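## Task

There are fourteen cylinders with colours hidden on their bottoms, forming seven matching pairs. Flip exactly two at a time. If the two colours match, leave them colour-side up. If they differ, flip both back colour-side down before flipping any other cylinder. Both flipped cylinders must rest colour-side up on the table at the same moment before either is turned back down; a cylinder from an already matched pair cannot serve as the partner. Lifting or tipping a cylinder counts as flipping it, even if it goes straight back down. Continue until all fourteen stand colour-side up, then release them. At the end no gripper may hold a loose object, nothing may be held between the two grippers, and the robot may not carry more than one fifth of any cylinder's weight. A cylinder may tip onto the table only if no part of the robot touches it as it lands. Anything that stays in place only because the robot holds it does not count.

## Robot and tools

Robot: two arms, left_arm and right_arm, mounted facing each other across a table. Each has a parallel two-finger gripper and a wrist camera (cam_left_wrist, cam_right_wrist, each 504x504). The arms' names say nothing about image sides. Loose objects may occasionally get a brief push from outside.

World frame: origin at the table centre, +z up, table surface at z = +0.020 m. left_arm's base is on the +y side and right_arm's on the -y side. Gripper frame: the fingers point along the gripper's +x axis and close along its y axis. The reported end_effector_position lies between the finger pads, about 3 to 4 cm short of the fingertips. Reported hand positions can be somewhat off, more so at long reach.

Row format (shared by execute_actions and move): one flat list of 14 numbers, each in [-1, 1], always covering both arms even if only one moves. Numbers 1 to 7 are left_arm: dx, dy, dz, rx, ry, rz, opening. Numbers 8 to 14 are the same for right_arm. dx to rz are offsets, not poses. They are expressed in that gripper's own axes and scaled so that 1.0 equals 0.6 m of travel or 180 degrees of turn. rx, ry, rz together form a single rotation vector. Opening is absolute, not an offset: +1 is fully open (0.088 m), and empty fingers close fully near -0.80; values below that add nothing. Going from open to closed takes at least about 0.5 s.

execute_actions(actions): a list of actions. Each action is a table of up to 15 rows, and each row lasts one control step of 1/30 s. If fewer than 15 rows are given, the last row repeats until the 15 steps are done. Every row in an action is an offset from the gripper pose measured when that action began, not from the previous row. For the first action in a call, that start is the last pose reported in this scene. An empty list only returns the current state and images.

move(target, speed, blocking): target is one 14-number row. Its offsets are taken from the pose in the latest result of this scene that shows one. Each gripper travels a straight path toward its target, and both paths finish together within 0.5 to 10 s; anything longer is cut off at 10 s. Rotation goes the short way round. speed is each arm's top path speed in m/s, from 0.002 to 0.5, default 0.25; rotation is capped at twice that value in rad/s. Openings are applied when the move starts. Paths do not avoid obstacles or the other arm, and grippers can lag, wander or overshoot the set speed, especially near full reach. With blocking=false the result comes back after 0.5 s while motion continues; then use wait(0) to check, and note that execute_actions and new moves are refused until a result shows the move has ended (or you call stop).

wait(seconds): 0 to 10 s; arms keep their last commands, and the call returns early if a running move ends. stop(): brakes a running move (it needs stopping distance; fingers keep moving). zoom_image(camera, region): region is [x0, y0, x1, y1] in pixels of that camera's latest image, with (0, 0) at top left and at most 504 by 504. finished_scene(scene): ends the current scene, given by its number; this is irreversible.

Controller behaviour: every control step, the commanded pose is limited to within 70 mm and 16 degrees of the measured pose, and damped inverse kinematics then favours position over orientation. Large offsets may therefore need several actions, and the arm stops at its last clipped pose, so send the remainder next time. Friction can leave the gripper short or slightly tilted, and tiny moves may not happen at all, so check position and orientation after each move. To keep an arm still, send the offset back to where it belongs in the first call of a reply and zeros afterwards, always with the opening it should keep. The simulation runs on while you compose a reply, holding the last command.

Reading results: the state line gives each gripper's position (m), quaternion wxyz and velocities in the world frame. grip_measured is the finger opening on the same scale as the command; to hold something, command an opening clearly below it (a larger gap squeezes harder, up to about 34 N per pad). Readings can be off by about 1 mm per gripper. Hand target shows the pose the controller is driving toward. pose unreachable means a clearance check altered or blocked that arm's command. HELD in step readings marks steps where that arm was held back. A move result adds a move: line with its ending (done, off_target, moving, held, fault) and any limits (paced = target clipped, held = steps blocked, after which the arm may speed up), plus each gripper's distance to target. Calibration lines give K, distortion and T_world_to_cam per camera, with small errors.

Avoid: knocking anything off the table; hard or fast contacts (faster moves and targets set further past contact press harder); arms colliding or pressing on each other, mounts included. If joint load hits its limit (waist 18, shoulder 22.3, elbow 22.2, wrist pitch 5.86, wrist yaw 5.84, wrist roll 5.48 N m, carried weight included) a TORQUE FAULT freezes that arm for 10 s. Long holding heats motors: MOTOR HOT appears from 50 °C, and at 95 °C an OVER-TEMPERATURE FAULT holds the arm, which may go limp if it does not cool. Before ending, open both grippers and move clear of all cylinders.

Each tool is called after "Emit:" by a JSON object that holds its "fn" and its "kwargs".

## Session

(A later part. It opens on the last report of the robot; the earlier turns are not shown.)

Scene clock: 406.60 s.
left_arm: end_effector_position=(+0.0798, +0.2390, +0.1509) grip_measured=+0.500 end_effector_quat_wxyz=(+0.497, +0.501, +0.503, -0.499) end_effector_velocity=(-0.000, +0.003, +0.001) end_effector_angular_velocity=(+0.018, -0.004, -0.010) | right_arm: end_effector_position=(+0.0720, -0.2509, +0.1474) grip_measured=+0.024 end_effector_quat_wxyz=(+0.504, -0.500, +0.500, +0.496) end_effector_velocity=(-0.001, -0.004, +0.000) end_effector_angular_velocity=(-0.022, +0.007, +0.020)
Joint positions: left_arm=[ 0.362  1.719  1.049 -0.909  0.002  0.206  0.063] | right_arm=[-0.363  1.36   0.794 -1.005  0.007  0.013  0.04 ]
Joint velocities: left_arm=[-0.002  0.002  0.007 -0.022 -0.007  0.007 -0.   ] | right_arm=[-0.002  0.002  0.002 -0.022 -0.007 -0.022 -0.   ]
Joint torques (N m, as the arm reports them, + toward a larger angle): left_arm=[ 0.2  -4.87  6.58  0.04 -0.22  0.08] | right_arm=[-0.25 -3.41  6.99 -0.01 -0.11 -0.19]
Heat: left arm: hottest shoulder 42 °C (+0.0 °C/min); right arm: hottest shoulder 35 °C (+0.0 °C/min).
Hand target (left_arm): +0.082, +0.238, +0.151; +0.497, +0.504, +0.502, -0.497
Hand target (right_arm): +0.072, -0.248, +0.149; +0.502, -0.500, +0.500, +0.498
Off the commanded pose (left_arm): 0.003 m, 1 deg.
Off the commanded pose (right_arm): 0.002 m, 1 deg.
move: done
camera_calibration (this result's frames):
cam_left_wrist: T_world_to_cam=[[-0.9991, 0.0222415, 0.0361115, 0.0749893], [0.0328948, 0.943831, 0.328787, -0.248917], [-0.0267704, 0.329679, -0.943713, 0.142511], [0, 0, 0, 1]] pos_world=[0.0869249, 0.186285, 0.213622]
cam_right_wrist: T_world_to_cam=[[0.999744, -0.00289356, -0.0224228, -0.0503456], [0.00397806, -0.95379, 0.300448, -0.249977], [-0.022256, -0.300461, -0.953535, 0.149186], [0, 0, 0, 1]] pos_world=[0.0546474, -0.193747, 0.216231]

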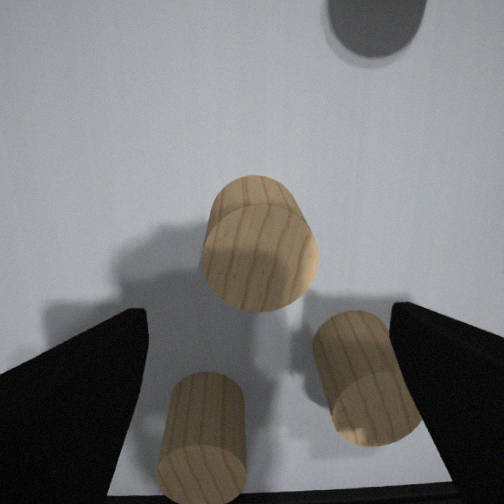

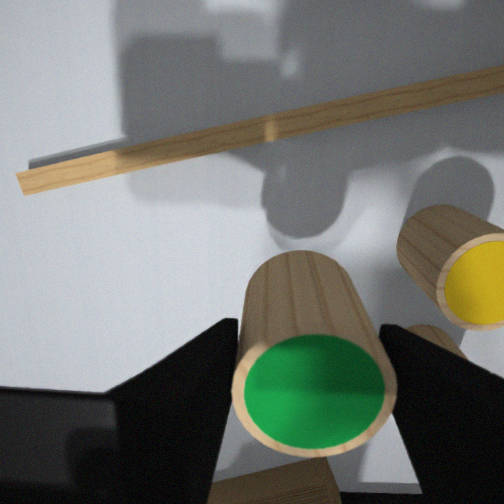

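Emit:
{"fn": "move", "kwargs": {"target": [0.11,0.002,0.004,0,0,0,0.5,0.107,0.004,-0.004,0,0,0,-0.4], "speed": 0.07}}

Emit:
{"fn": "move", "kwargs": {"target": [0,0,0,0,0,0,-0.4,0,0,0,0,0,0,0.5]}}

Emit:
{"fn": "move", "kwargs": {"target": [-0.16,0,0,0,0,0,-0.4,-0.105,0,0,0,0,0,0.5]}}

Emit:
{"fn": "move", "kwargs": {"target": [-0.125,-0.088,0.312,0,-0.504,0,-0.4,-0.163,0.072,0.272,0,-0.496,0,0.5], "speed": 0.4}}

Scene clock: 410.33 s.
left_arm: end_effector_position=(+0.0808, +0.2354, +0.0881) grip_measured=+0.500 end_effector_quat_wxyz=(+0.500, +0.500, +0.500, -0.501) end_effector_velocity=(-0.001, +0.003, -0.001) end_effector_angular_velocity=(+0.010, +0.010, +0.024) | right_arm: end_effector_position=(+0.0706, -0.2508, +0.0883) grip_measured=+0.024 end_effector_quat_wxyz=(+0.505, -0.498, +0.497, +0.500) end_effector_velocity=(+0.000, -0.001, -0.001) end_effector_angular_velocity=(+0.002, +0.007, +0.015)
Joint positions: left_arm=[ 0.362  1.859  0.932 -0.644  0.001  0.206  0.063] | right_arm=[-0.356  1.475  0.625 -0.71   0.007  0.017  0.04 ]
Joint velocities: left_arm=[ 0.002  0.002 -0.002 -0.007  0.007 -0.022 -0.   ] | right_arm=[-0.007 -0.002 -0.007  0.007 -0.007 -0.022 -0.   ]
Joint torques (N m, as the arm reports them, + toward a larger angle): left_arm=[ 0.12 -5.19  4.35  0.47 -0.01  0.09] | right_arm=[ 0.3  -3.32  3.05  1.14  0.    0.17]
Heat: left arm: hottest shoulder 41 °C (-1.0 °C/min); right arm: hottest shoulder 34 °C (-1.0 °C/min).
Hand target (left_arm): +0.081, +0.238, +0.085; +0.497, +0.501, +0.503, -0.499
Hand target (right_arm): +0.070, -0.254, +0.083; +0.504, -0.500, +0.500, +0.496
Off the commanded pose (left_arm): 0.004 m, 1 deg.
Off the commanded pose (right_arm): 0.006 m, 1 deg.
move: done
camera_calibration (this result's frames):
cam_left_wrist: T_world_to_cam=[[-0.999195, 0.0217909, 0.0336788, 0.078696], [0.0314484, 0.94674, 0.32046, -0.224752], [-0.024902, 0.321261, -0.946663, 0.0866002], [0, 0, 0, 1]] pos_world=[0.0878573, 0.183246, 0.151355]
cam_right_wrist: T_world_to_cam=[[0.999745, 0.00116949, -0.0225484, -0.0492411], [0.00765706, -0.957039, 0.289859, -0.232225], [-0.0212407, -0.289958, -0.956804, 0.0956719], [0, 0, 0, 1]] pos_world=[0.0530389, -0.19445, 0.157742]

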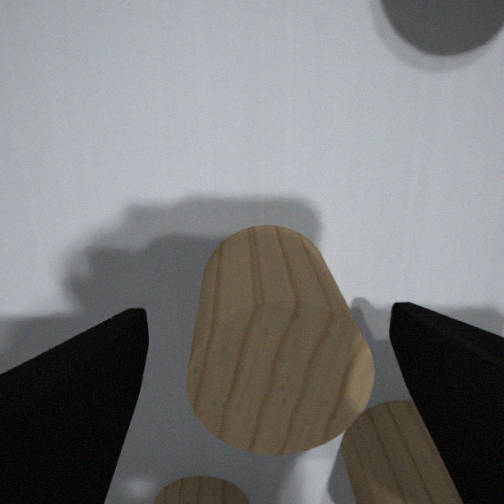

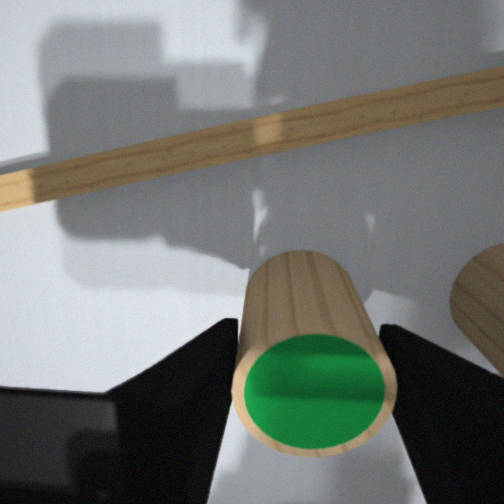

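Scene clock: 411.00 s.
left_arm: end_effector_position=(+0.0807, +0.2355, +0.0881) grip_measured=+0.033 end_effector_quat_wxyz=(+0.499, +0.499, +0.500, -0.501) end_effector_velocity=(-0.001, +0.005, +0.000) end_effector_angular_velocity=(+0.023, -0.003, +0.020) | right_arm: end_effector_position=(+0.0706, -0.2503, +0.0883) grip_measured=+0.498 end_effector_quat_wxyz=(+0.506, -0.497, +0.496, +0.501) end_effector_velocity=(+0.000, +0.003, +0.001) end_effector_angular_velocity=(+0.012, +0.008, -0.015)
Joint positions: left_arm=[ 0.362  1.859  0.932 -0.644  0.002  0.206  0.041] | right_arm=[-0.356  1.475  0.625 -0.707  0.007  0.017  0.063]
Joint velocities: left_arm=[-0.002 -0.002 -0.002 -0.022 -0.007 -0.022 -0.   ] | right_arm=[-0.007 -0.002  0.002  0.007 -0.007  0.007  0.001]
Joint torques (N m, as the arm reports them, + toward a larger angle): left_arm=[-0.01 -5.83  4.81  0.3  -0.06  0.02] | right_arm=[ 0.02 -4.55  4.7  -0.01 -0.01 -0.02]
Heat: left arm: hottest shoulder 41 °C (-1.0 °C/min); right arm: hottest shoulder 34 °C (-1.0 °C/min).
Hand target (left_arm): +0.081, +0.235, +0.088; +0.500, +0.500, +0.500, -0.501
Hand target (right_arm): +0.071, -0.251, +0.088; +0.506, -0.498, +0.497, +0.500
Off the commanded pose (left_arm): 0.000 m, 0 deg.
Off the commanded pose (right_arm): 0.000 m, 0 deg.
move: done
camera_calibration (this result's frames):
cam_left_wrist: T_world_to_cam=[[-0.999159, 0.0221648, 0.0345075, 0.0784015], [0.0320739, 0.946658, 0.320639, -0.22485], [-0.0255599, 0.321476, -0.946573, 0.0865729], [0, 0, 0, 1]] pos_world=[0.0877601, 0.183287, 0.151338]
cam_right_wrist: T_world_to_cam=[[0.999745, 0.000839845, -0.0225792, -0.0493151], [0.00730143, -0.957703, 0.287665, -0.231697], [-0.0213825, -0.287757, -0.957465, 0.0964416], [0, 0, 0, 1]] pos_world=[0.0530564, -0.194104, 0.157877]

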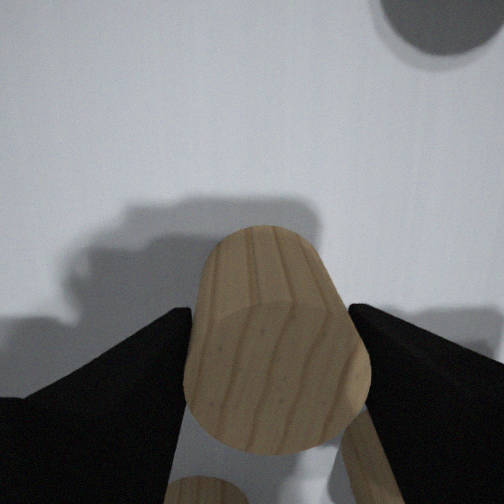

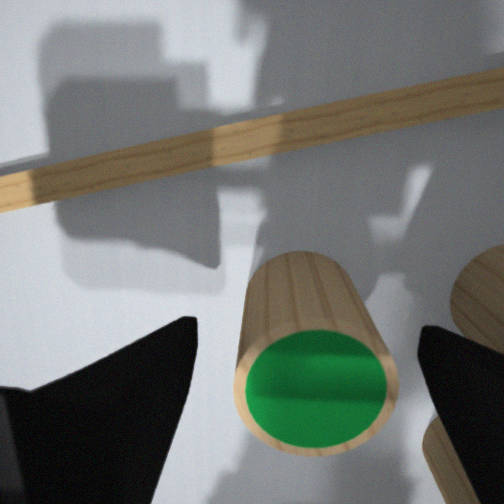

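Scene clock: 411.90 s.
left_arm: end_effector_position=(+0.0802, +0.2377, +0.1785) grip_measured=+0.033 end_effector_quat_wxyz=(+0.494, +0.503, +0.505, -0.498) end_effector_velocity=(+0.000, +0.001, +0.004) end_effector_angular_velocity=(+0.009, -0.006, +0.005) | right_arm: end_effector_position=(+0.0707, -0.2539, +0.1471) grip_measured=+0.500 end_effector_quat_wxyz=(+0.502, -0.501, +0.500, +0.497) end_effector_velocity=(-0.001, +0.001, +0.002) end_effector_angular_velocity=(+0.002, +0.007, -0.010)
Joint positions: left_arm=[ 0.362  1.691  1.134 -1.031  0.002  0.206  0.041] | right_arm=[-0.356  1.35   0.785 -1.008  0.007  0.017  0.063]
Joint velocities: left_arm=[-0.002 -0.002  0.012 -0.022 -0.007 -0.007 -0.   ] | right_arm=[-0.002 -0.002  0.007 -0.007 -0.007  0.007 -0.   ]
Joint torques (N m, as the arm reports them, + toward a larger angle): left_arm=[-0.15 -6.51  6.98  0.02  0.01 -0.04] | right_arm=[ 0.22 -4.89  6.95 -0.05  0.01  0.04]
Heat: left arm: hottest shoulder 41 °C (-2.0 °C/min); right arm: hottest shoulder 34 °C (-1.0 °C/min).
Hand target (left_arm): +0.080, +0.235, +0.184; +0.499, +0.499, +0.500, -0.501
Hand target (right_arm): +0.070, -0.251, +0.151; +0.506, -0.497, +0.496, +0.501
Off the commanded pose (left_arm): 0.006 m, 1 deg.
Off the commanded pose (right_arm): 0.005 m, 1 deg.
move: done
camera_calibration (this result's frames):
cam_left_wrist: T_world_to_cam=[[-0.999034, 0.0215667, 0.03829, 0.0742284], [0.0331989, 0.941263, 0.336038, -0.257466], [-0.0287937, 0.336985, -0.94107, 0.166961], [0, 0, 0, 1]] pos_world=[0.0875117, 0.184479, 0.240799]
cam_right_wrist: T_world_to_cam=[[0.999749, 0.000488152, -0.0223954, -0.0481476], [0.00724412, -0.953087, 0.302609, -0.253091], [-0.0211971, -0.302695, -0.952852, 0.147151], [0, 0, 0, 1]] pos_world=[0.0530881, -0.196652, 0.215723]

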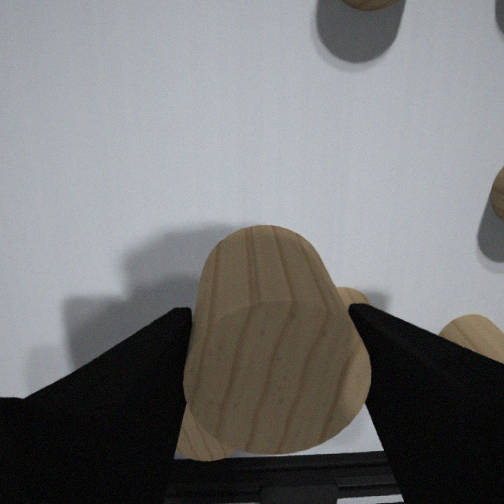

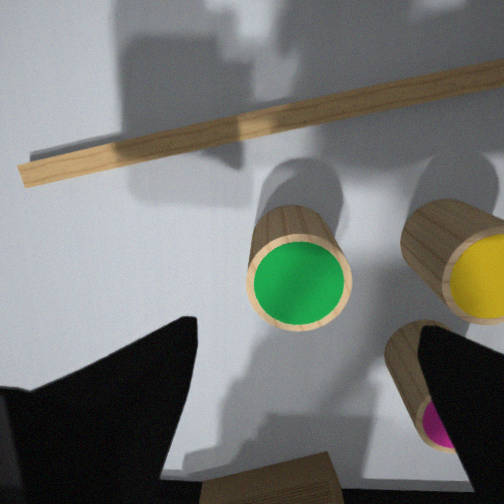

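Scene clock: 414.53 s.
left_arm: end_effector_position=(+0.0271, +0.0530, +0.2487) grip_measured=+0.032 end_effector_quat_wxyz=(+0.703, +0.005, +0.005, -0.711) end_effector_velocity=(-0.002, +0.000, -0.003) end_effector_angular_velocity=(+0.003, +0.007, -0.010) | right_arm: end_effector_position=(+0.0266, -0.0892, +0.2521) grip_measured=+0.500 end_effector_quat_wxyz=(+0.706, +0.006, +0.004, +0.708) end_effector_velocity=(-0.000, +0.000, -0.000) end_effector_angular_velocity=(+0.007, -0.035, +0.005)
Joint positions: left_arm=[0.179 1.913 0.69  1.209 0.034 0.001 0.041] | right_arm=[-0.162  1.488  0.332  1.159  0.203  0.014  0.063]
Joint velocities: left_arm=[-0.002  0.007 -0.002  0.007  0.007 -0.007 -0.   ] | right_arm=[-0.002  0.012 -0.002  0.022 -0.007 -0.037 -0.   ]
Joint torques (N m, as the arm reports them, + toward a larger angle): left_arm=[-0.24 -5.85  6.31  2.11 -0.19 -0.09] | right_arm=[ 0.31 -4.18  3.47  1.98  0.12 -0.18]
Heat: left arm: hottest shoulder 41 °C (-2.0 °C/min); right arm: hottest shoulder 34 °C (-1.0 °C/min).
Hand target (left_arm): +0.027, +0.050, +0.251; +0.704, +0.000, +0.003, -0.710
Hand target (right_arm): +0.026, -0.091, +0.245; +0.706, -0.004, +0.007, +0.708
Off the commanded pose (left_arm): 0.004 m, 1 deg.
Off the commanded pose (right_arm): 0.008 m, 2 deg.
move: done
camera_calibration (this result's frames):
cam_left_wrist: T_world_to_cam=[[-0.998788, 0.0444407, -0.0211449, 0.0360529], [0.0348143, 0.334322, -0.941816, 0.244519], [-0.0347857, -0.94141, -0.335464, 0.211092], [0, 0, 0, 1]] pos_world=[0.0348395, 0.115374, 0.301868]
cam_right_wrist: T_world_to_cam=[[0.999424, 0.0325802, -0.00948183, -0.0021913], [0.000614514, -0.29677, -0.954949, 0.248209], [-0.0339263, 0.954393, -0.296619, 0.243165], [0, 0, 0, 1]] pos_world=[0.0102872, -0.158343, 0.309134]

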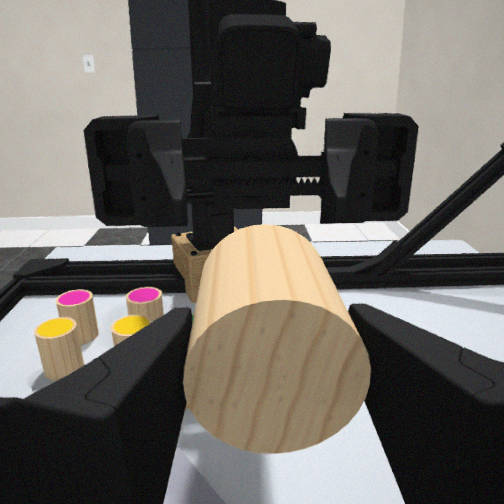

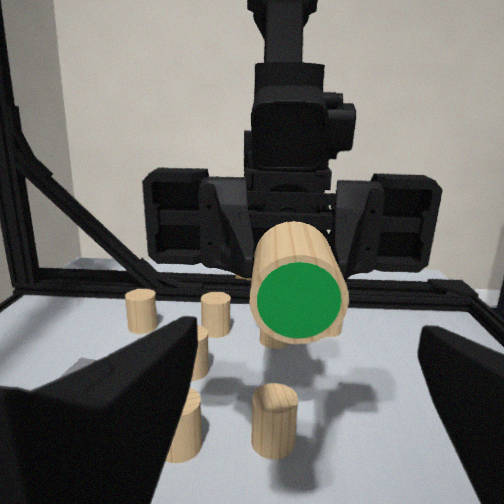

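Emit:
{"fn": "move", "kwargs": {"target": [0,0,0,0,0,0,-0.4,0.117,-0.002,-0.008,-0.005,0,0,0.5], "speed": 0.12}}

Emit:
{"fn": "move", "kwargs": {"target": [0,0,0,0,0,0,-0.4,0,0,0,0,0,0,-0.4]}}

Emit:
{"fn": "move", "kwargs": {"target": [0,0,0,0,0,0,0.5,0,0,0,0,0,0,-0.4]}}

Emit:
{"fn": "move", "kwargs": {"target": [-0.07,0,0,0,0,0.004,0.5,0,0,0,0,0,0,-0.4]}}

Emit:
{"fn": "move", "kwargs": {"target": [-0.232,-0.157,-0.163,0,0.496,0,0.5,-0.405,0.058,-0.164,0,0.503,0,-0.4], "speed": 0.4}}

Scene clock: 419.00 s.
left_arm: end_effector_position=(+0.0271, +0.0529, +0.2485) grip_measured=+0.033 end_effector_quat_wxyz=(+0.703, +0.005, +0.005, -0.711) end_effector_velocity=(-0.002, +0.001, +0.002) end_effector_angular_velocity=(-0.007, +0.007, -0.010) | right_arm: end_effector_position=(+0.0271, -0.0222, +0.2494) grip_measured=+0.500 end_effector_quat_wxyz=(+0.706, +0.005, -0.001, +0.708) end_effector_velocity=(-0.003, +0.002, -0.004) end_effector_angular_velocity=(-0.012, -0.009, +0.010)
Joint positions: left_arm=[0.179 1.914 0.69  1.21  0.034 0.001 0.041] | right_arm=[-0.211  1.742  0.581  1.169  0.154  0.004  0.063]
Joint velocities: left_arm=[-0.002 -0.002 -0.002  0.007  0.007 -0.007 -0.   ] | right_arm=[ 0.002  0.012  0.007 -0.007 -0.007 -0.007  0.   ]
Joint torques (N m, as the arm reports them, + toward a larger angle): left_arm=[-0.03 -6.62  5.07  1.67 -0.01  0.01] | right_arm=[-0.34 -5.52  6.13  1.63 -0.13 -0.19]
Heat: left arm: hottest shoulder 41 °C (-3.0 °C/min); right arm: hottest shoulder 34 °C (-1.0 °C/min).
Hand target (left_arm): +0.027, +0.053, +0.249; +0.703, +0.005, +0.005, -0.711
Hand target (right_arm): +0.027, -0.019, +0.247; +0.706, +0.001, -0.002, +0.708
Off the commanded pose (left_arm): 0.000 m, 0 deg.
Off the commanded pose (right_arm): 0.004 m, 0 deg.
move: done
camera_calibration (this result's frames):
cam_left_wrist: T_world_to_cam=[[-0.998788, 0.0444407, -0.0211449, 0.0360568], [0.0348143, 0.334322, -0.941816, 0.244364], [-0.0347857, -0.94141, -0.335464, 0.210906], [0, 0, 0, 1]] pos_world=[0.0348423, 0.11525, 0.30166]
cam_right_wrist: T_world_to_cam=[[0.999483, 0.0321632, -0.000333015, -0.00717751], [0.00909042, -0.292389, -0.956256, 0.265607], [-0.0308537, 0.955759, -0.29253, 0.177426], [0, 0, 0, 1]] pos_world=[0.0102336, -0.0916849, 0.305889]

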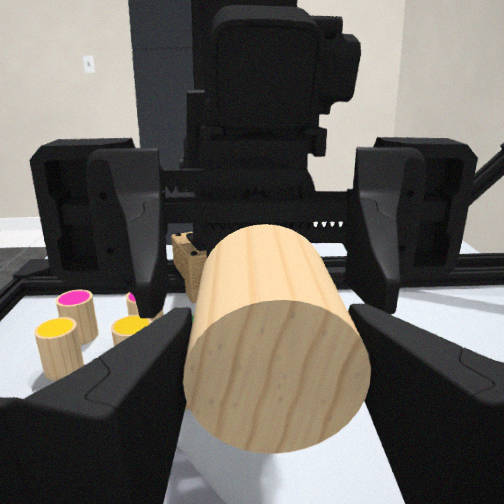

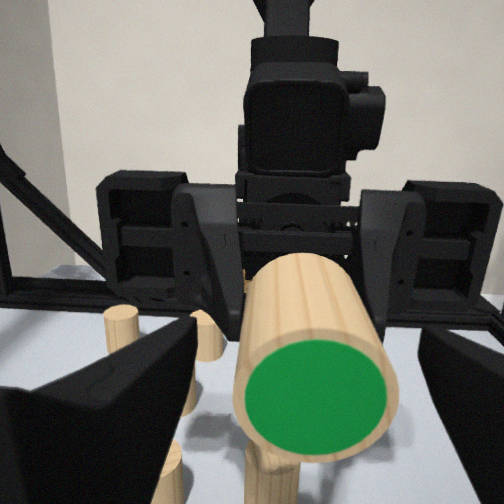

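Scene clock: 419.50 s.
left_arm: end_effector_position=(+0.0271, +0.0529, +0.2485) grip_measured=+0.033 end_effector_quat_wxyz=(+0.703, +0.005, +0.005, -0.711) end_effector_velocity=(-0.000, -0.000, +0.003) end_effector_angular_velocity=(-0.002, +0.007, +0.005) | right_arm: end_effector_position=(+0.0273, -0.0222, +0.2494) grip_measured=+0.024 end_effector_quat_wxyz=(+0.706, +0.005, -0.001, +0.708) end_effector_velocity=(-0.002, -0.001, -0.001) end_effector_angular_velocity=(-0.007, -0.009, +0.010)
Joint positions: left_arm=[0.179 1.914 0.69  1.21  0.034 0.001 0.041] | right_arm=[-0.212  1.742  0.581  1.169  0.154  0.004  0.04 ]
Joint velocities: left_arm=[-0.002 -0.007  0.002 -0.007 -0.007 -0.007 -0.   ] | right_arm=[ 0.002 -0.002 -0.002 -0.007 -0.007 -0.007 -0.   ]
Joint torques (N m, as the arm reports them, + toward a larger angle): left_arm=[ 0.03 -6.63  5.24  1.74 -0.02  0.01] | right_arm=[ 0.09 -6.99  4.99  1.84  0.   -0.01]
Heat: left arm: hottest shoulder 41 °C (-3.0 °C/min); right arm: hottest shoulder 34 °C (-1.0 °C/min).
Hand target (left_arm): +0.027, +0.053, +0.249; +0.703, +0.005, +0.005, -0.711
Hand target (right_arm): +0.027, -0.022, +0.249; +0.706, +0.005, -0.001, +0.708
Off the commanded pose (left_arm): 0.000 m, 0 deg.
Off the commanded pose (right_arm): 0.000 m, 0 deg.
move: done
camera_calibration (this result's frames):
cam_left_wrist: T_world_to_cam=[[-0.998788, 0.0444407, -0.0211449, 0.0360568], [0.0348143, 0.334322, -0.941816, 0.244364], [-0.0347857, -0.94141, -0.335464, 0.210906], [0, 0, 0, 1]] pos_world=[0.0348423, 0.11525, 0.30166]
cam_right_wrist: T_world_to_cam=[[0.999507, 0.0314007, -0.000336196, -0.00741709], [0.00886432, -0.292396, -0.956256, 0.265616], [-0.0301254, 0.955782, -0.29253, 0.177397], [0, 0, 0, 1]] pos_world=[0.0104031, -0.0916547, 0.305889]

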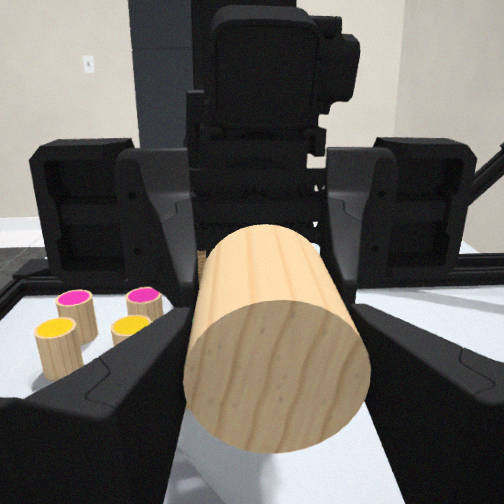

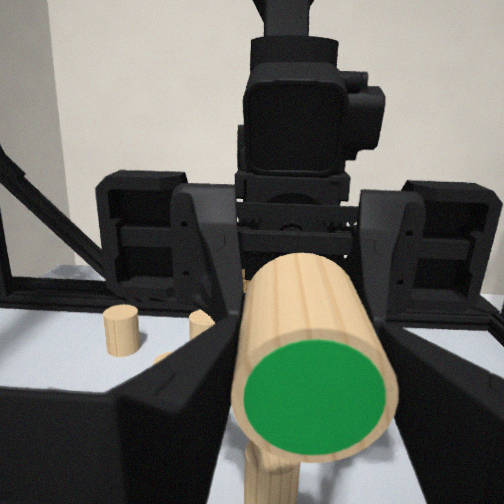

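Scene clock: 420.17 s.
left_arm: end_effector_position=(+0.0271, +0.0529, +0.2485) grip_measured=+0.498 end_effector_quat_wxyz=(+0.703, +0.005, +0.005, -0.711) end_effector_velocity=(-0.005, +0.001, -0.001) end_effector_angular_velocity=(+0.007, -0.022, -0.015) | right_arm: end_effector_position=(+0.0273, -0.0222, +0.2494) grip_measured=+0.024 end_effector_quat_wxyz=(+0.706, +0.005, -0.001, +0.708) end_effector_velocity=(+0.002, -0.000, -0.005) end_effector_angular_velocity=(-0.022, -0.025, -0.010)
Joint positions: left_arm=[0.179 1.914 0.69  1.21  0.034 0.001 0.063] | right_arm=[-0.212  1.742  0.581  1.169  0.154  0.004  0.04 ]
Joint velocities: left_arm=[-0.007 -0.002 -0.002 -0.007  0.007  0.022  0.001] | right_arm=[-0.002 -0.002 -0.002 -0.022  0.007 -0.022 -0.   ]
Joint torques (N m, as the arm reports them, + toward a larger angle): left_arm=[-0.11 -6.48  5.15  1.74 -0.01  0.02] | right_arm=[ 0.06 -6.91  4.98  1.86 -0.01  0.  ]
Heat: left arm: hottest shoulder 41 °C (-3.0 °C/min); right arm: hottest shoulder 34 °C (-1.0 °C/min).
Hand target (left_arm): +0.027, +0.053, +0.249; +0.703, +0.005, +0.005, -0.711
Hand target (right_arm): +0.027, -0.022, +0.249; +0.706, +0.005, -0.001, +0.708
Off the commanded pose (left_arm): 0.000 m, 0 deg.
Off the commanded pose (right_arm): 0.000 m, 0 deg.
move: done
camera_calibration (this result's frames):
cam_left_wrist: T_world_to_cam=[[-0.998788, 0.0444407, -0.0211449, 0.0360568], [0.0348143, 0.334322, -0.941816, 0.244364], [-0.0347857, -0.94141, -0.335464, 0.210906], [0, 0, 0, 1]] pos_world=[0.0348423, 0.11525, 0.30166]
cam_right_wrist: T_world_to_cam=[[0.999507, 0.0314007, -0.000336196, -0.00741709], [0.00886432, -0.292396, -0.956256, 0.265616], [-0.0301254, 0.955782, -0.29253, 0.177397], [0, 0, 0, 1]] pos_world=[0.0104031, -0.0916547, 0.305889]

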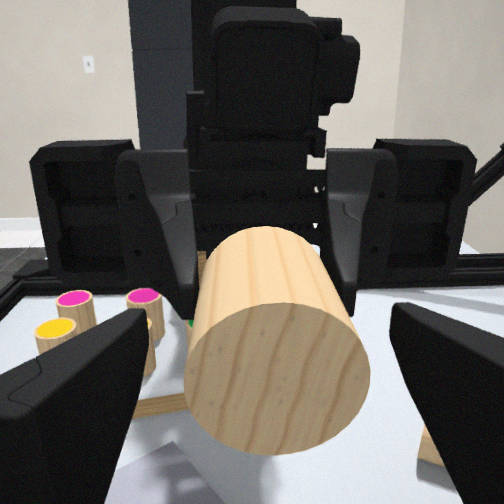

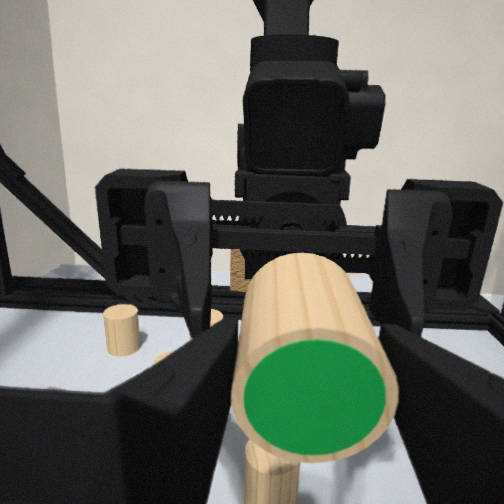

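Scene clock: 421.00 s.
left_arm: end_effector_position=(+0.0275, +0.0929, +0.2460) grip_measured=+0.500 end_effector_quat_wxyz=(+0.706, +0.008, +0.008, -0.708) end_effector_velocity=(+0.000, +0.002, +0.001) end_effector_angular_velocity=(+0.002, -0.007, +0.005) | right_arm: end_effector_position=(+0.0273, -0.0222, +0.2494) grip_measured=+0.024 end_effector_quat_wxyz=(+0.706, +0.005, -0.001, +0.708) end_effector_velocity=(+0.000, -0.001, -0.000) end_effector_angular_velocity=(+0.002, +0.008, +0.005)
Joint positions: left_arm=[0.179 1.81  0.522 1.265 0.026 0.001 0.063] | right_arm=[-0.212  1.742  0.581  1.169  0.154  0.004  0.04 ]
Joint velocities: left_arm=[-0.002 -0.012 -0.007 -0.007 -0.007  0.007 -0.   ] | right_arm=[-0.002 -0.002 -0.007  0.007 -0.007  0.007 -0.   ]
Joint torques (N m, as the arm reports them, + toward a larger angle): left_arm=[-0.3  -6.7   4.18  1.99 -0.2   0.02] | right_arm=[ 0.1  -6.94  5.    1.85  0.   -0.01]
Heat: left arm: hottest shoulder 41 °C (-3.0 °C/min); right arm: hottest shoulder 34 °C (-1.0 °C/min).
Hand target (left_arm): +0.027, +0.095, +0.249; +0.707, +0.005, +0.005, -0.707
Hand target (right_arm): +0.027, -0.022, +0.249; +0.706, +0.005, -0.001, +0.708
Off the commanded pose (left_arm): 0.004 m, 1 deg.
Off the commanded pose (right_arm): 0.000 m, 0 deg.
move: done
camera_calibration (this result's frames):
cam_left_wrist: T_world_to_cam=[[-0.999141, 0.0358611, -0.0207604, 0.0353534], [0.0318137, 0.342866, -0.938845, 0.227116], [-0.02655, -0.938699, -0.343713, 0.249349], [0, 0, 0, 1]] pos_world=[0.0347179, 0.154926, 0.299665]
cam_right_wrist: T_world_to_cam=[[0.999507, 0.0314007, -0.000336196, -0.00741709], [0.00886432, -0.292396, -0.956256, 0.265616], [-0.0301254, 0.955782, -0.29253, 0.177397], [0, 0, 0, 1]] pos_world=[0.0104031, -0.0916547, 0.305889]

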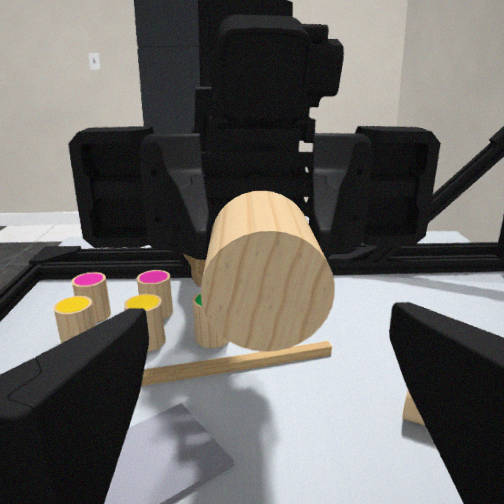

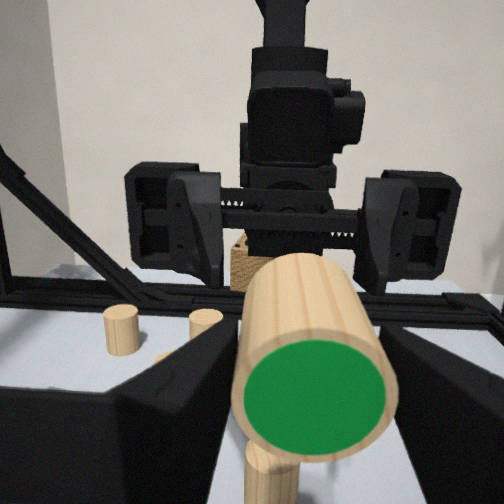

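Scene clock: 423.50 s.
left_arm: end_effector_position=(-0.0648, +0.2351, +0.1507) grip_measured=+0.500 end_effector_quat_wxyz=(+0.498, +0.501, +0.504, -0.497) end_effector_velocity=(-0.001, +0.003, -0.000) end_effector_angular_velocity=(+0.023, +0.000, +0.020) | right_arm: end_effector_position=(-0.0045, -0.2658, +0.1474) grip_measured=+0.024 end_effector_quat_wxyz=(+0.502, -0.501, +0.499, +0.498) end_effector_velocity=(-0.002, -0.003, -0.001) end_effector_angular_velocity=(-0.020, +0.016, +0.019)
Joint positions: left_arm=[-0.136  1.758  1.094 -0.916  0.005 -0.297  0.063] | right_arm=[ 0.021  1.361  0.795 -1.006  0.005  0.391  0.04 ]
Joint velocities: left_arm=[-0.002  0.007  0.007 -0.022  0.007 -0.022 -0.   ] | right_arm=[-0.002  0.002 -0.002 -0.007 -0.022 -0.022 -0.   ]
Joint torques (N m, as the arm reports them, + toward a larger angle): left_arm=[-0.31 -5.01  6.64  0.02  0.2  -0.08] | right_arm=[ 0.43 -3.51  6.79 -0.02 -0.12  0.15]
Heat: left arm: hottest shoulder 41 °C (-2.0 °C/min); right arm: hottest shoulder 34 °C (+0.0 °C/min).
Hand target (left_arm): -0.067, +0.234, +0.151; +0.496, +0.500, +0.506, -0.498
Hand target (right_arm): -0.007, -0.264, +0.149; +0.501, -0.499, +0.501, +0.498
Off the commanded pose (left_arm): 0.002 m, 0 deg.
Off the commanded pose (right_arm): 0.004 m, 1 deg.
move: done
camera_calibration (this result's frames):
cam_left_wrist: T_world_to_cam=[[-0.999243, 0.0180193, 0.0344901, -0.0681519], [0.0283934, 0.943702, 0.329577, -0.240785], [-0.0266096, 0.330307, -0.943499, 0.139656], [0, 0, 0, 1]] pos_world=[-0.0575474, 0.182328, 0.213473]
cam_right_wrist: T_world_to_cam=[[0.999712, 0.00360575, -0.0237091, 0.0280485], [0.0105552, -0.953881, 0.299998, -0.26386], [-0.0215339, -0.300162, -0.953645, 0.143082], [0, 0, 0, 1]] pos_world=[-0.0221742, -0.208844, 0.216271]

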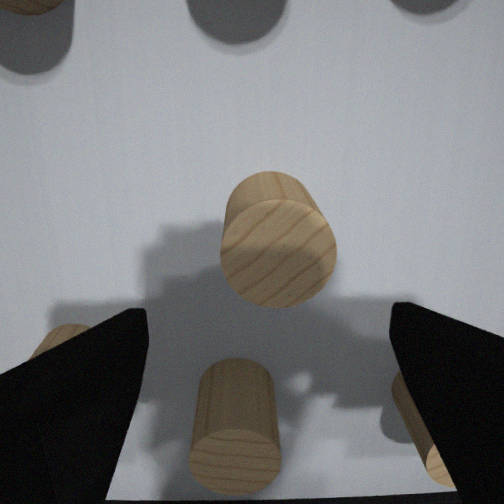

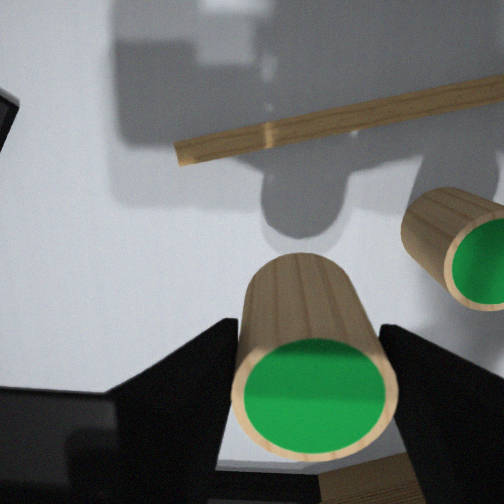

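Emit:
{"fn": "move", "kwargs": {"target": [0.11,-0.009,0.006,0,0,0,0.5,0.108,0,0,0,0,0,-0.4], "speed": 0.07}}

Emit:
{"fn": "move", "kwargs": {"target": [0,0,0,0,0,0,0.5,0,0,0,0,0,0,0.5]}}

Emit:
{"fn": "move", "kwargs": {"target": [0,0,0,0,0,0,-0.4,-0.105,0,0,0,0,0,0.5]}}

Emit:
{"fn": "move", "kwargs": {"target": [-0.16,0,0,0,0,0,-0.4,0,0,0,0,0,0,0.5]}}

Emit:
{"fn": "move", "kwargs": {"target": [-0.126,0.161,0.305,0,-0.505,0,-0.4,-0.163,-0.054,0.292,0,-0.495,0,0.5], "speed": 0.4}}

Scene clock: 428.13 s.
left_arm: end_effector_position=(-0.0698, +0.2301, +0.0880) grip_measured=+0.500 end_effector_quat_wxyz=(+0.499, +0.498, +0.502, -0.501) end_effector_velocity=(-0.000, -0.002, +0.002) end_effector_angular_velocity=(-0.014, -0.003, +0.020) | right_arm: end_effector_position=(-0.0056, -0.2636, +0.0876) grip_measured=+0.024 end_effector_quat_wxyz=(+0.503, -0.497, +0.497, +0.502) end_effector_velocity=(-0.002, -0.003, -0.000) end_effector_angular_velocity=(-0.015, +0.017, +0.005)
Joint positions: left_arm=[-0.147  1.901  0.991 -0.66   0.005 -0.306  0.063] | right_arm=[ 0.022  1.487  0.632 -0.706  0.004  0.391  0.04 ]
Joint velocities: left_arm=[-0.002 -0.007 -0.002  0.007 -0.007 -0.022 -0.   ] | right_arm=[-0.002 -0.002 -0.002 -0.007 -0.022 -0.007 -0.   ]
Joint torques (N m, as the arm reports them, + toward a larger angle): left_arm=[-0.3  -5.25  4.3   0.48 -0.07 -0.08] | right_arm=[-0.08 -3.44  3.34  0.97  0.04 -0.06]
Heat: left arm: hottest shoulder 40 °C (-3.0 °C/min); right arm: hottest shoulder 34 °C (-1.0 °C/min).
Hand target (left_arm): -0.070, +0.232, +0.085; +0.498, +0.501, +0.504, -0.497
Hand target (right_arm): -0.004, -0.266, +0.083; +0.502, -0.501, +0.499, +0.499
Off the commanded pose (left_arm): 0.004 m, 1 deg.
Off the commanded pose (right_arm): 0.006 m, 1 deg.
move: done
camera_calibration (this result's frames):
cam_left_wrist: T_world_to_cam=[[-0.999113, 0.0194705, 0.0373406, -0.071417], [0.0304549, 0.946468, 0.321357, -0.215069], [-0.0290847, 0.322209, -0.946222, 0.0839371], [0, 0, 0, 1]] pos_world=[-0.0623625, 0.177901, 0.151204]
cam_right_wrist: T_world_to_cam=[[0.999574, 0.00427027, -0.0288658, 0.0283872], [0.0124563, -0.957017, 0.289764, -0.243653], [-0.0263877, -0.290001, -0.956663, 0.0895859], [0, 0, 0, 1]] pos_world=[-0.0229761, -0.207321, 0.157125]

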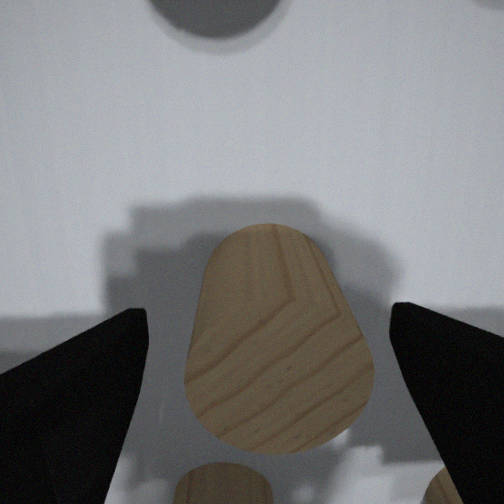

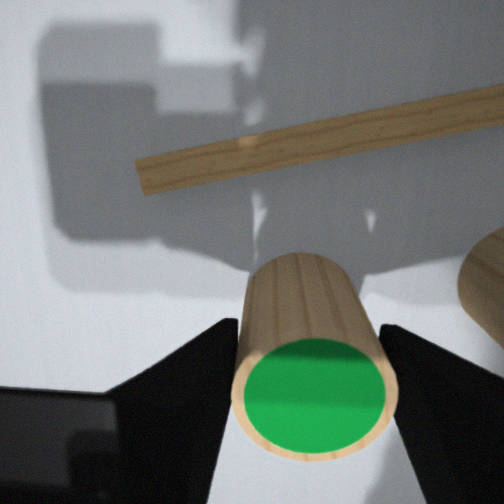

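Scene clock: 428.80 s.
left_arm: end_effector_position=(-0.0698, +0.2301, +0.0880) grip_measured=+0.500 end_effector_quat_wxyz=(+0.499, +0.498, +0.502, -0.501) end_effector_velocity=(-0.001, -0.000, -0.001) end_effector_angular_velocity=(-0.004, -0.006, +0.000) | right_arm: end_effector_position=(-0.0059, -0.2632, +0.0876) grip_measured=+0.498 end_effector_quat_wxyz=(+0.503, -0.496, +0.497, +0.503) end_effector_velocity=(+0.000, -0.002, +0.001) end_effector_angular_velocity=(-0.005, +0.006, +0.005)
Joint positions: left_arm=[-0.147  1.901  0.991 -0.66   0.005 -0.306  0.063] | right_arm=[ 0.022  1.487  0.632 -0.704  0.004  0.392  0.063]
Joint velocities: left_arm=[-0.007  0.002 -0.002  0.007 -0.007 -0.007 -0.   ] | right_arm=[-0.002 -0.007 -0.002 -0.007 -0.007 -0.007  0.001]
Joint torques (N m, as the arm reports them, + toward a larger angle): left_arm=[-0.12 -6.1   4.86  0.26 -0.03  0.03] | right_arm=[ 0.07 -4.62  4.66  0.01  0.02 -0.03]
Heat: left arm: hottest shoulder 40 °C (-3.0 °C/min); right arm: hottest shoulder 34 °C (-1.0 °C/min).
Hand target (left_arm): -0.070, +0.230, +0.088; +0.499, +0.498, +0.502, -0.501
Hand target (right_arm): -0.006, -0.264, +0.088; +0.503, -0.497, +0.498, +0.502
Off the commanded pose (left_arm): 0.000 m, 0 deg.
Off the commanded pose (right_arm): 0.000 m, 0 deg.
move: done
camera_calibration (this result's frames):
cam_left_wrist: T_world_to_cam=[[-0.999113, 0.0194705, 0.0373406, -0.071417], [0.0304549, 0.946468, 0.321357, -0.215069], [-0.0290847, 0.322209, -0.946222, 0.0839371], [0, 0, 0, 1]] pos_world=[-0.0623625, 0.177901, 0.151204]
cam_right_wrist: T_world_to_cam=[[0.999544, 0.00394084, -0.0299413, 0.0286043], [0.0124081, -0.957489, 0.288201, -0.243292], [-0.0275327, -0.288441, -0.957102, 0.090132], [0, 0, 0, 1]] pos_world=[-0.0230909, -0.207065, 0.157239]

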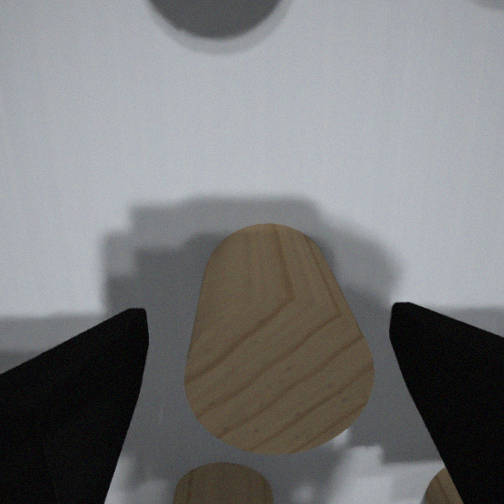

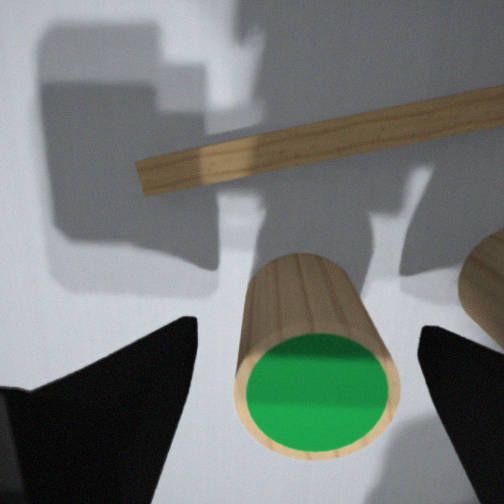

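Scene clock: 429.67 s.
left_arm: end_effector_position=(-0.0699, +0.2302, +0.0880) grip_measured=+0.033 end_effector_quat_wxyz=(+0.499, +0.498, +0.502, -0.501) end_effector_velocity=(+0.002, +0.004, -0.001) end_effector_angular_velocity=(+0.010, -0.011, +0.020) | right_arm: end_effector_position=(-0.0044, -0.2666, +0.1461) grip_measured=+0.500 end_effector_quat_wxyz=(+0.501, -0.502, +0.500, +0.498) end_effector_velocity=(+0.000, -0.002, +0.003) end_effector_angular_velocity=(-0.010, +0.004, +0.005)
Joint positions: left_arm=[-0.147  1.901  0.991 -0.66   0.006 -0.306  0.041] | right_arm=[ 0.022  1.362  0.79  -1.003  0.004  0.392  0.063]
Joint velocities: left_arm=[-0.002 -0.002 -0.007 -0.007 -0.007 -0.022 -0.   ] | right_arm=[-0.002 -0.007  0.007 -0.022 -0.007 -0.007 -0.   ]
Joint torques (N m, as the arm reports them, + toward a larger angle): left_arm=[-0.16 -6.21  4.91  0.23 -0.04  0.01] | right_arm=[ 0.17 -5.01  6.67 -0.05  0.01  0.01]
Heat: left arm: hottest shoulder 40 °C (-3.0 °C/min); right arm: hottest shoulder 34 °C (-1.0 °C/min).
Hand target (left_arm): -0.070, +0.230, +0.088; +0.499, +0.498, +0.502, -0.501
Hand target (right_arm): -0.006, -0.264, +0.150; +0.503, -0.496, +0.497, +0.503
Off the commanded pose (left_arm): 0.000 m, 0 deg.
Off the commanded pose (right_arm): 0.005 m, 1 deg.
move: done
camera_calibration (this result's frames):
cam_left_wrist: T_world_to_cam=[[-0.999071, 0.0194588, 0.0384382, -0.0716732], [0.0308071, 0.946358, 0.321647, -0.215088], [-0.0301174, 0.322533, -0.946079, 0.0837572], [0, 0, 0, 1]] pos_world=[-0.0624578, 0.177931, 0.151178]
cam_right_wrist: T_world_to_cam=[[0.999711, 0.00353346, -0.0237626, 0.0279538], [0.010565, -0.953007, 0.302765, -0.264396], [-0.0215761, -0.302929, -0.952769, 0.140737], [0, 0, 0, 1]] pos_world=[-0.0221158, -0.209436, 0.214804]

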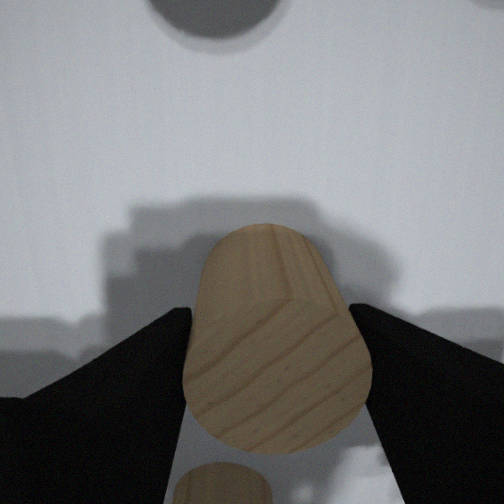

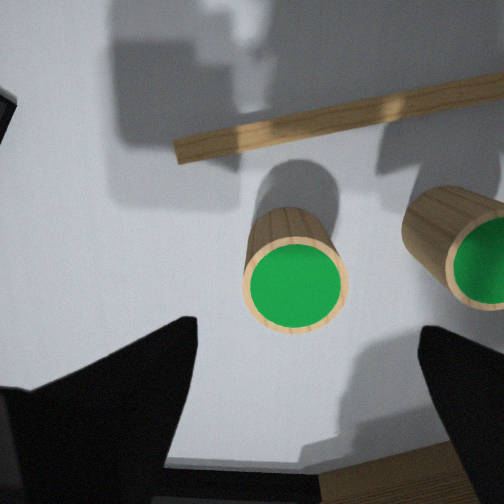

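Scene clock: 430.57 s.
left_arm: end_effector_position=(-0.0692, +0.2325, +0.1784) grip_measured=+0.033 end_effector_quat_wxyz=(+0.496, +0.503, +0.505, -0.496) end_effector_velocity=(+0.002, +0.005, +0.003) end_effector_angular_velocity=(+0.023, -0.015, +0.019) | right_arm: end_effector_position=(-0.0044, -0.2666, +0.1461) grip_measured=+0.500 end_effector_quat_wxyz=(+0.501, -0.502, +0.500, +0.498) end_effector_velocity=(+0.000, -0.002, -0.000) end_effector_angular_velocity=(-0.010, +0.004, +0.005)
Joint positions: left_arm=[-0.147  1.739  1.189 -1.037  0.006 -0.306  0.041] | right_arm=[ 0.022  1.362  0.79  -1.003  0.004  0.392  0.063]
Joint velocities: left_arm=[-0.002 -0.002  0.007 -0.037 -0.007 -0.022 -0.   ] | right_arm=[-0.002 -0.002 -0.002 -0.007 -0.007 -0.007  0.   ]
Joint torques (N m, as the arm reports them, + toward a larger angle): left_arm=[ 0.   -6.87  6.95  0.01 -0.04  0.01] | right_arm=[ 0.05 -4.36  5.42  0.13  0.01 -0.02]
Heat: left arm: hottest shoulder 41 °C (-2.0 °C/min); right arm: hottest shoulder 34 °C (-1.0 °C/min).
Hand target (left_arm): -0.070, +0.230, +0.184; +0.499, +0.498, +0.502, -0.501
Hand target (right_arm): -0.004, -0.267, +0.146; +0.501, -0.502, +0.500, +0.498
Off the commanded pose (left_arm): 0.006 m, 1 deg.
Off the commanded pose (right_arm): 0.000 m, 0 deg.
move: done
camera_calibration (this result's frames):
cam_left_wrist: T_world_to_cam=[[-0.999253, 0.018881, 0.0337236, -0.0734927], [0.0291523, 0.941085, 0.336912, -0.248004], [-0.0253755, 0.337643, -0.940932, 0.164395], [0, 0, 0, 1]] pos_world=[-0.0620363, 0.179274, 0.240718]
cam_right_wrist: T_world_to_cam=[[0.999711, 0.00353346, -0.0237626, 0.0279538], [0.010565, -0.953007, 0.302765, -0.264396], [-0.0215761, -0.302929, -0.952769, 0.140737], [0, 0, 0, 1]] pos_world=[-0.0221158, -0.209436, 0.214804]

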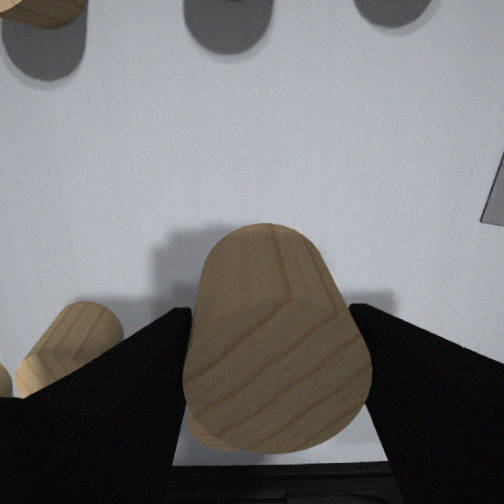

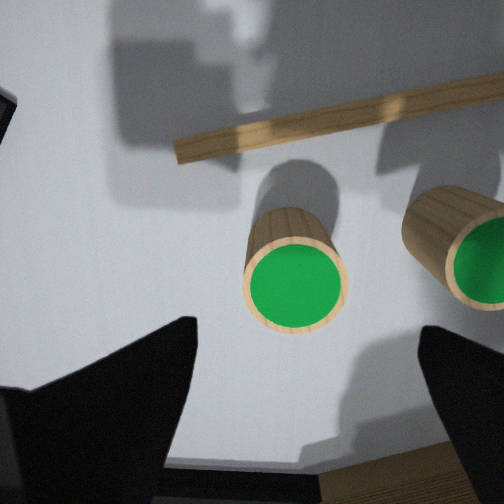

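Scene clock: 433.20 s.
left_arm: end_effector_position=(+0.0267, +0.0516, +0.2501) grip_measured=+0.033 end_effector_quat_wxyz=(+0.707, +0.005, +0.002, -0.708) end_effector_velocity=(-0.002, +0.001, -0.008) end_effector_angular_velocity=(+0.022, +0.022, -0.010) | right_arm: end_effector_position=(+0.0254, -0.0898, +0.2517) grip_measured=+0.500 end_effector_quat_wxyz=(+0.705, +0.005, +0.004, +0.709) end_effector_velocity=(-0.000, +0.000, +0.001) end_effector_angular_velocity=(+0.012, -0.005, +0.005)
Joint positions: left_arm=[0.173 1.915 0.695 1.21  0.018 0.004 0.041] | right_arm=[-0.157  1.485  0.331  1.155  0.206  0.013  0.063]
Joint velocities: left_arm=[-0.002  0.007 -0.007 -0.007  0.007 -0.022 -0.   ] | right_arm=[-0.002  0.007 -0.002  0.022 -0.007 -0.007 -0.   ]
Joint torques (N m, as the arm reports them, + toward a larger angle): left_arm=[ 0.08 -5.88  6.31  2.15  0.2   0.11] | right_arm=[-0.14 -3.96  3.5   1.97 -0.07 -0.18]
Heat: left arm: hottest shoulder 41 °C (-1.0 °C/min); right arm: hottest shoulder 34 °C (-1.0 °C/min).
Hand target (left_arm): +0.027, +0.049, +0.252; +0.705, +0.002, -0.003, -0.709
Hand target (right_arm): +0.026, -0.092, +0.244; +0.705, -0.006, +0.007, +0.709
Off the commanded pose (left_arm): 0.003 m, 1 deg.
Off the commanded pose (right_arm): 0.008 m, 2 deg.
move: done
camera_calibration (this result's frames):
cam_left_wrist: T_world_to_cam=[[-0.999105, 0.0340786, -0.0250613, 0.0373068], [0.0349181, 0.329988, -0.943339, 0.246864], [-0.0238777, -0.94337, -0.330883, 0.208929], [0, 0, 0, 1]] pos_world=[0.0336421, 0.114364, 0.302943]
cam_right_wrist: T_world_to_cam=[[0.999376, 0.0344581, -0.0078116, -0.00124016], [0.00287315, -0.299612, -0.954057, 0.247037], [-0.0352154, 0.953439, -0.299524, 0.24423], [0, 0, 0, 1]] pos_world=[0.00913028, -0.158801, 0.30883]

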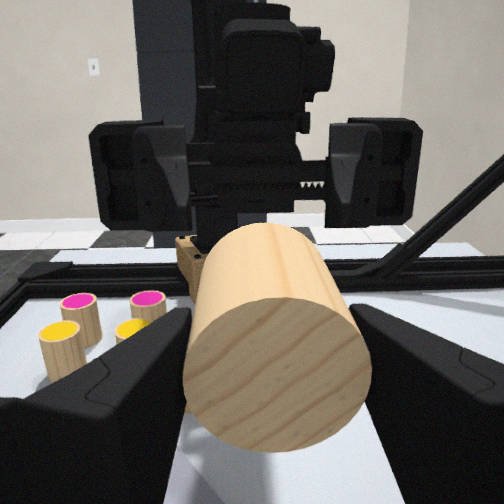

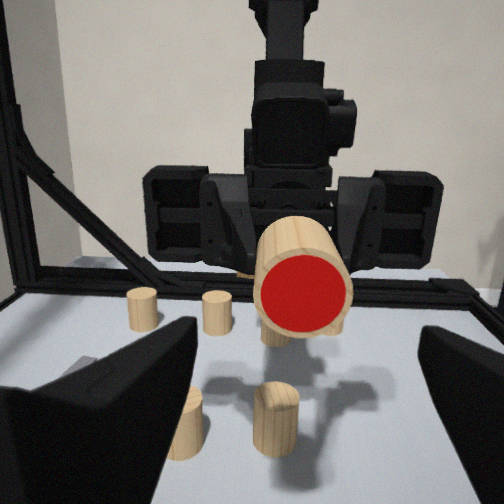

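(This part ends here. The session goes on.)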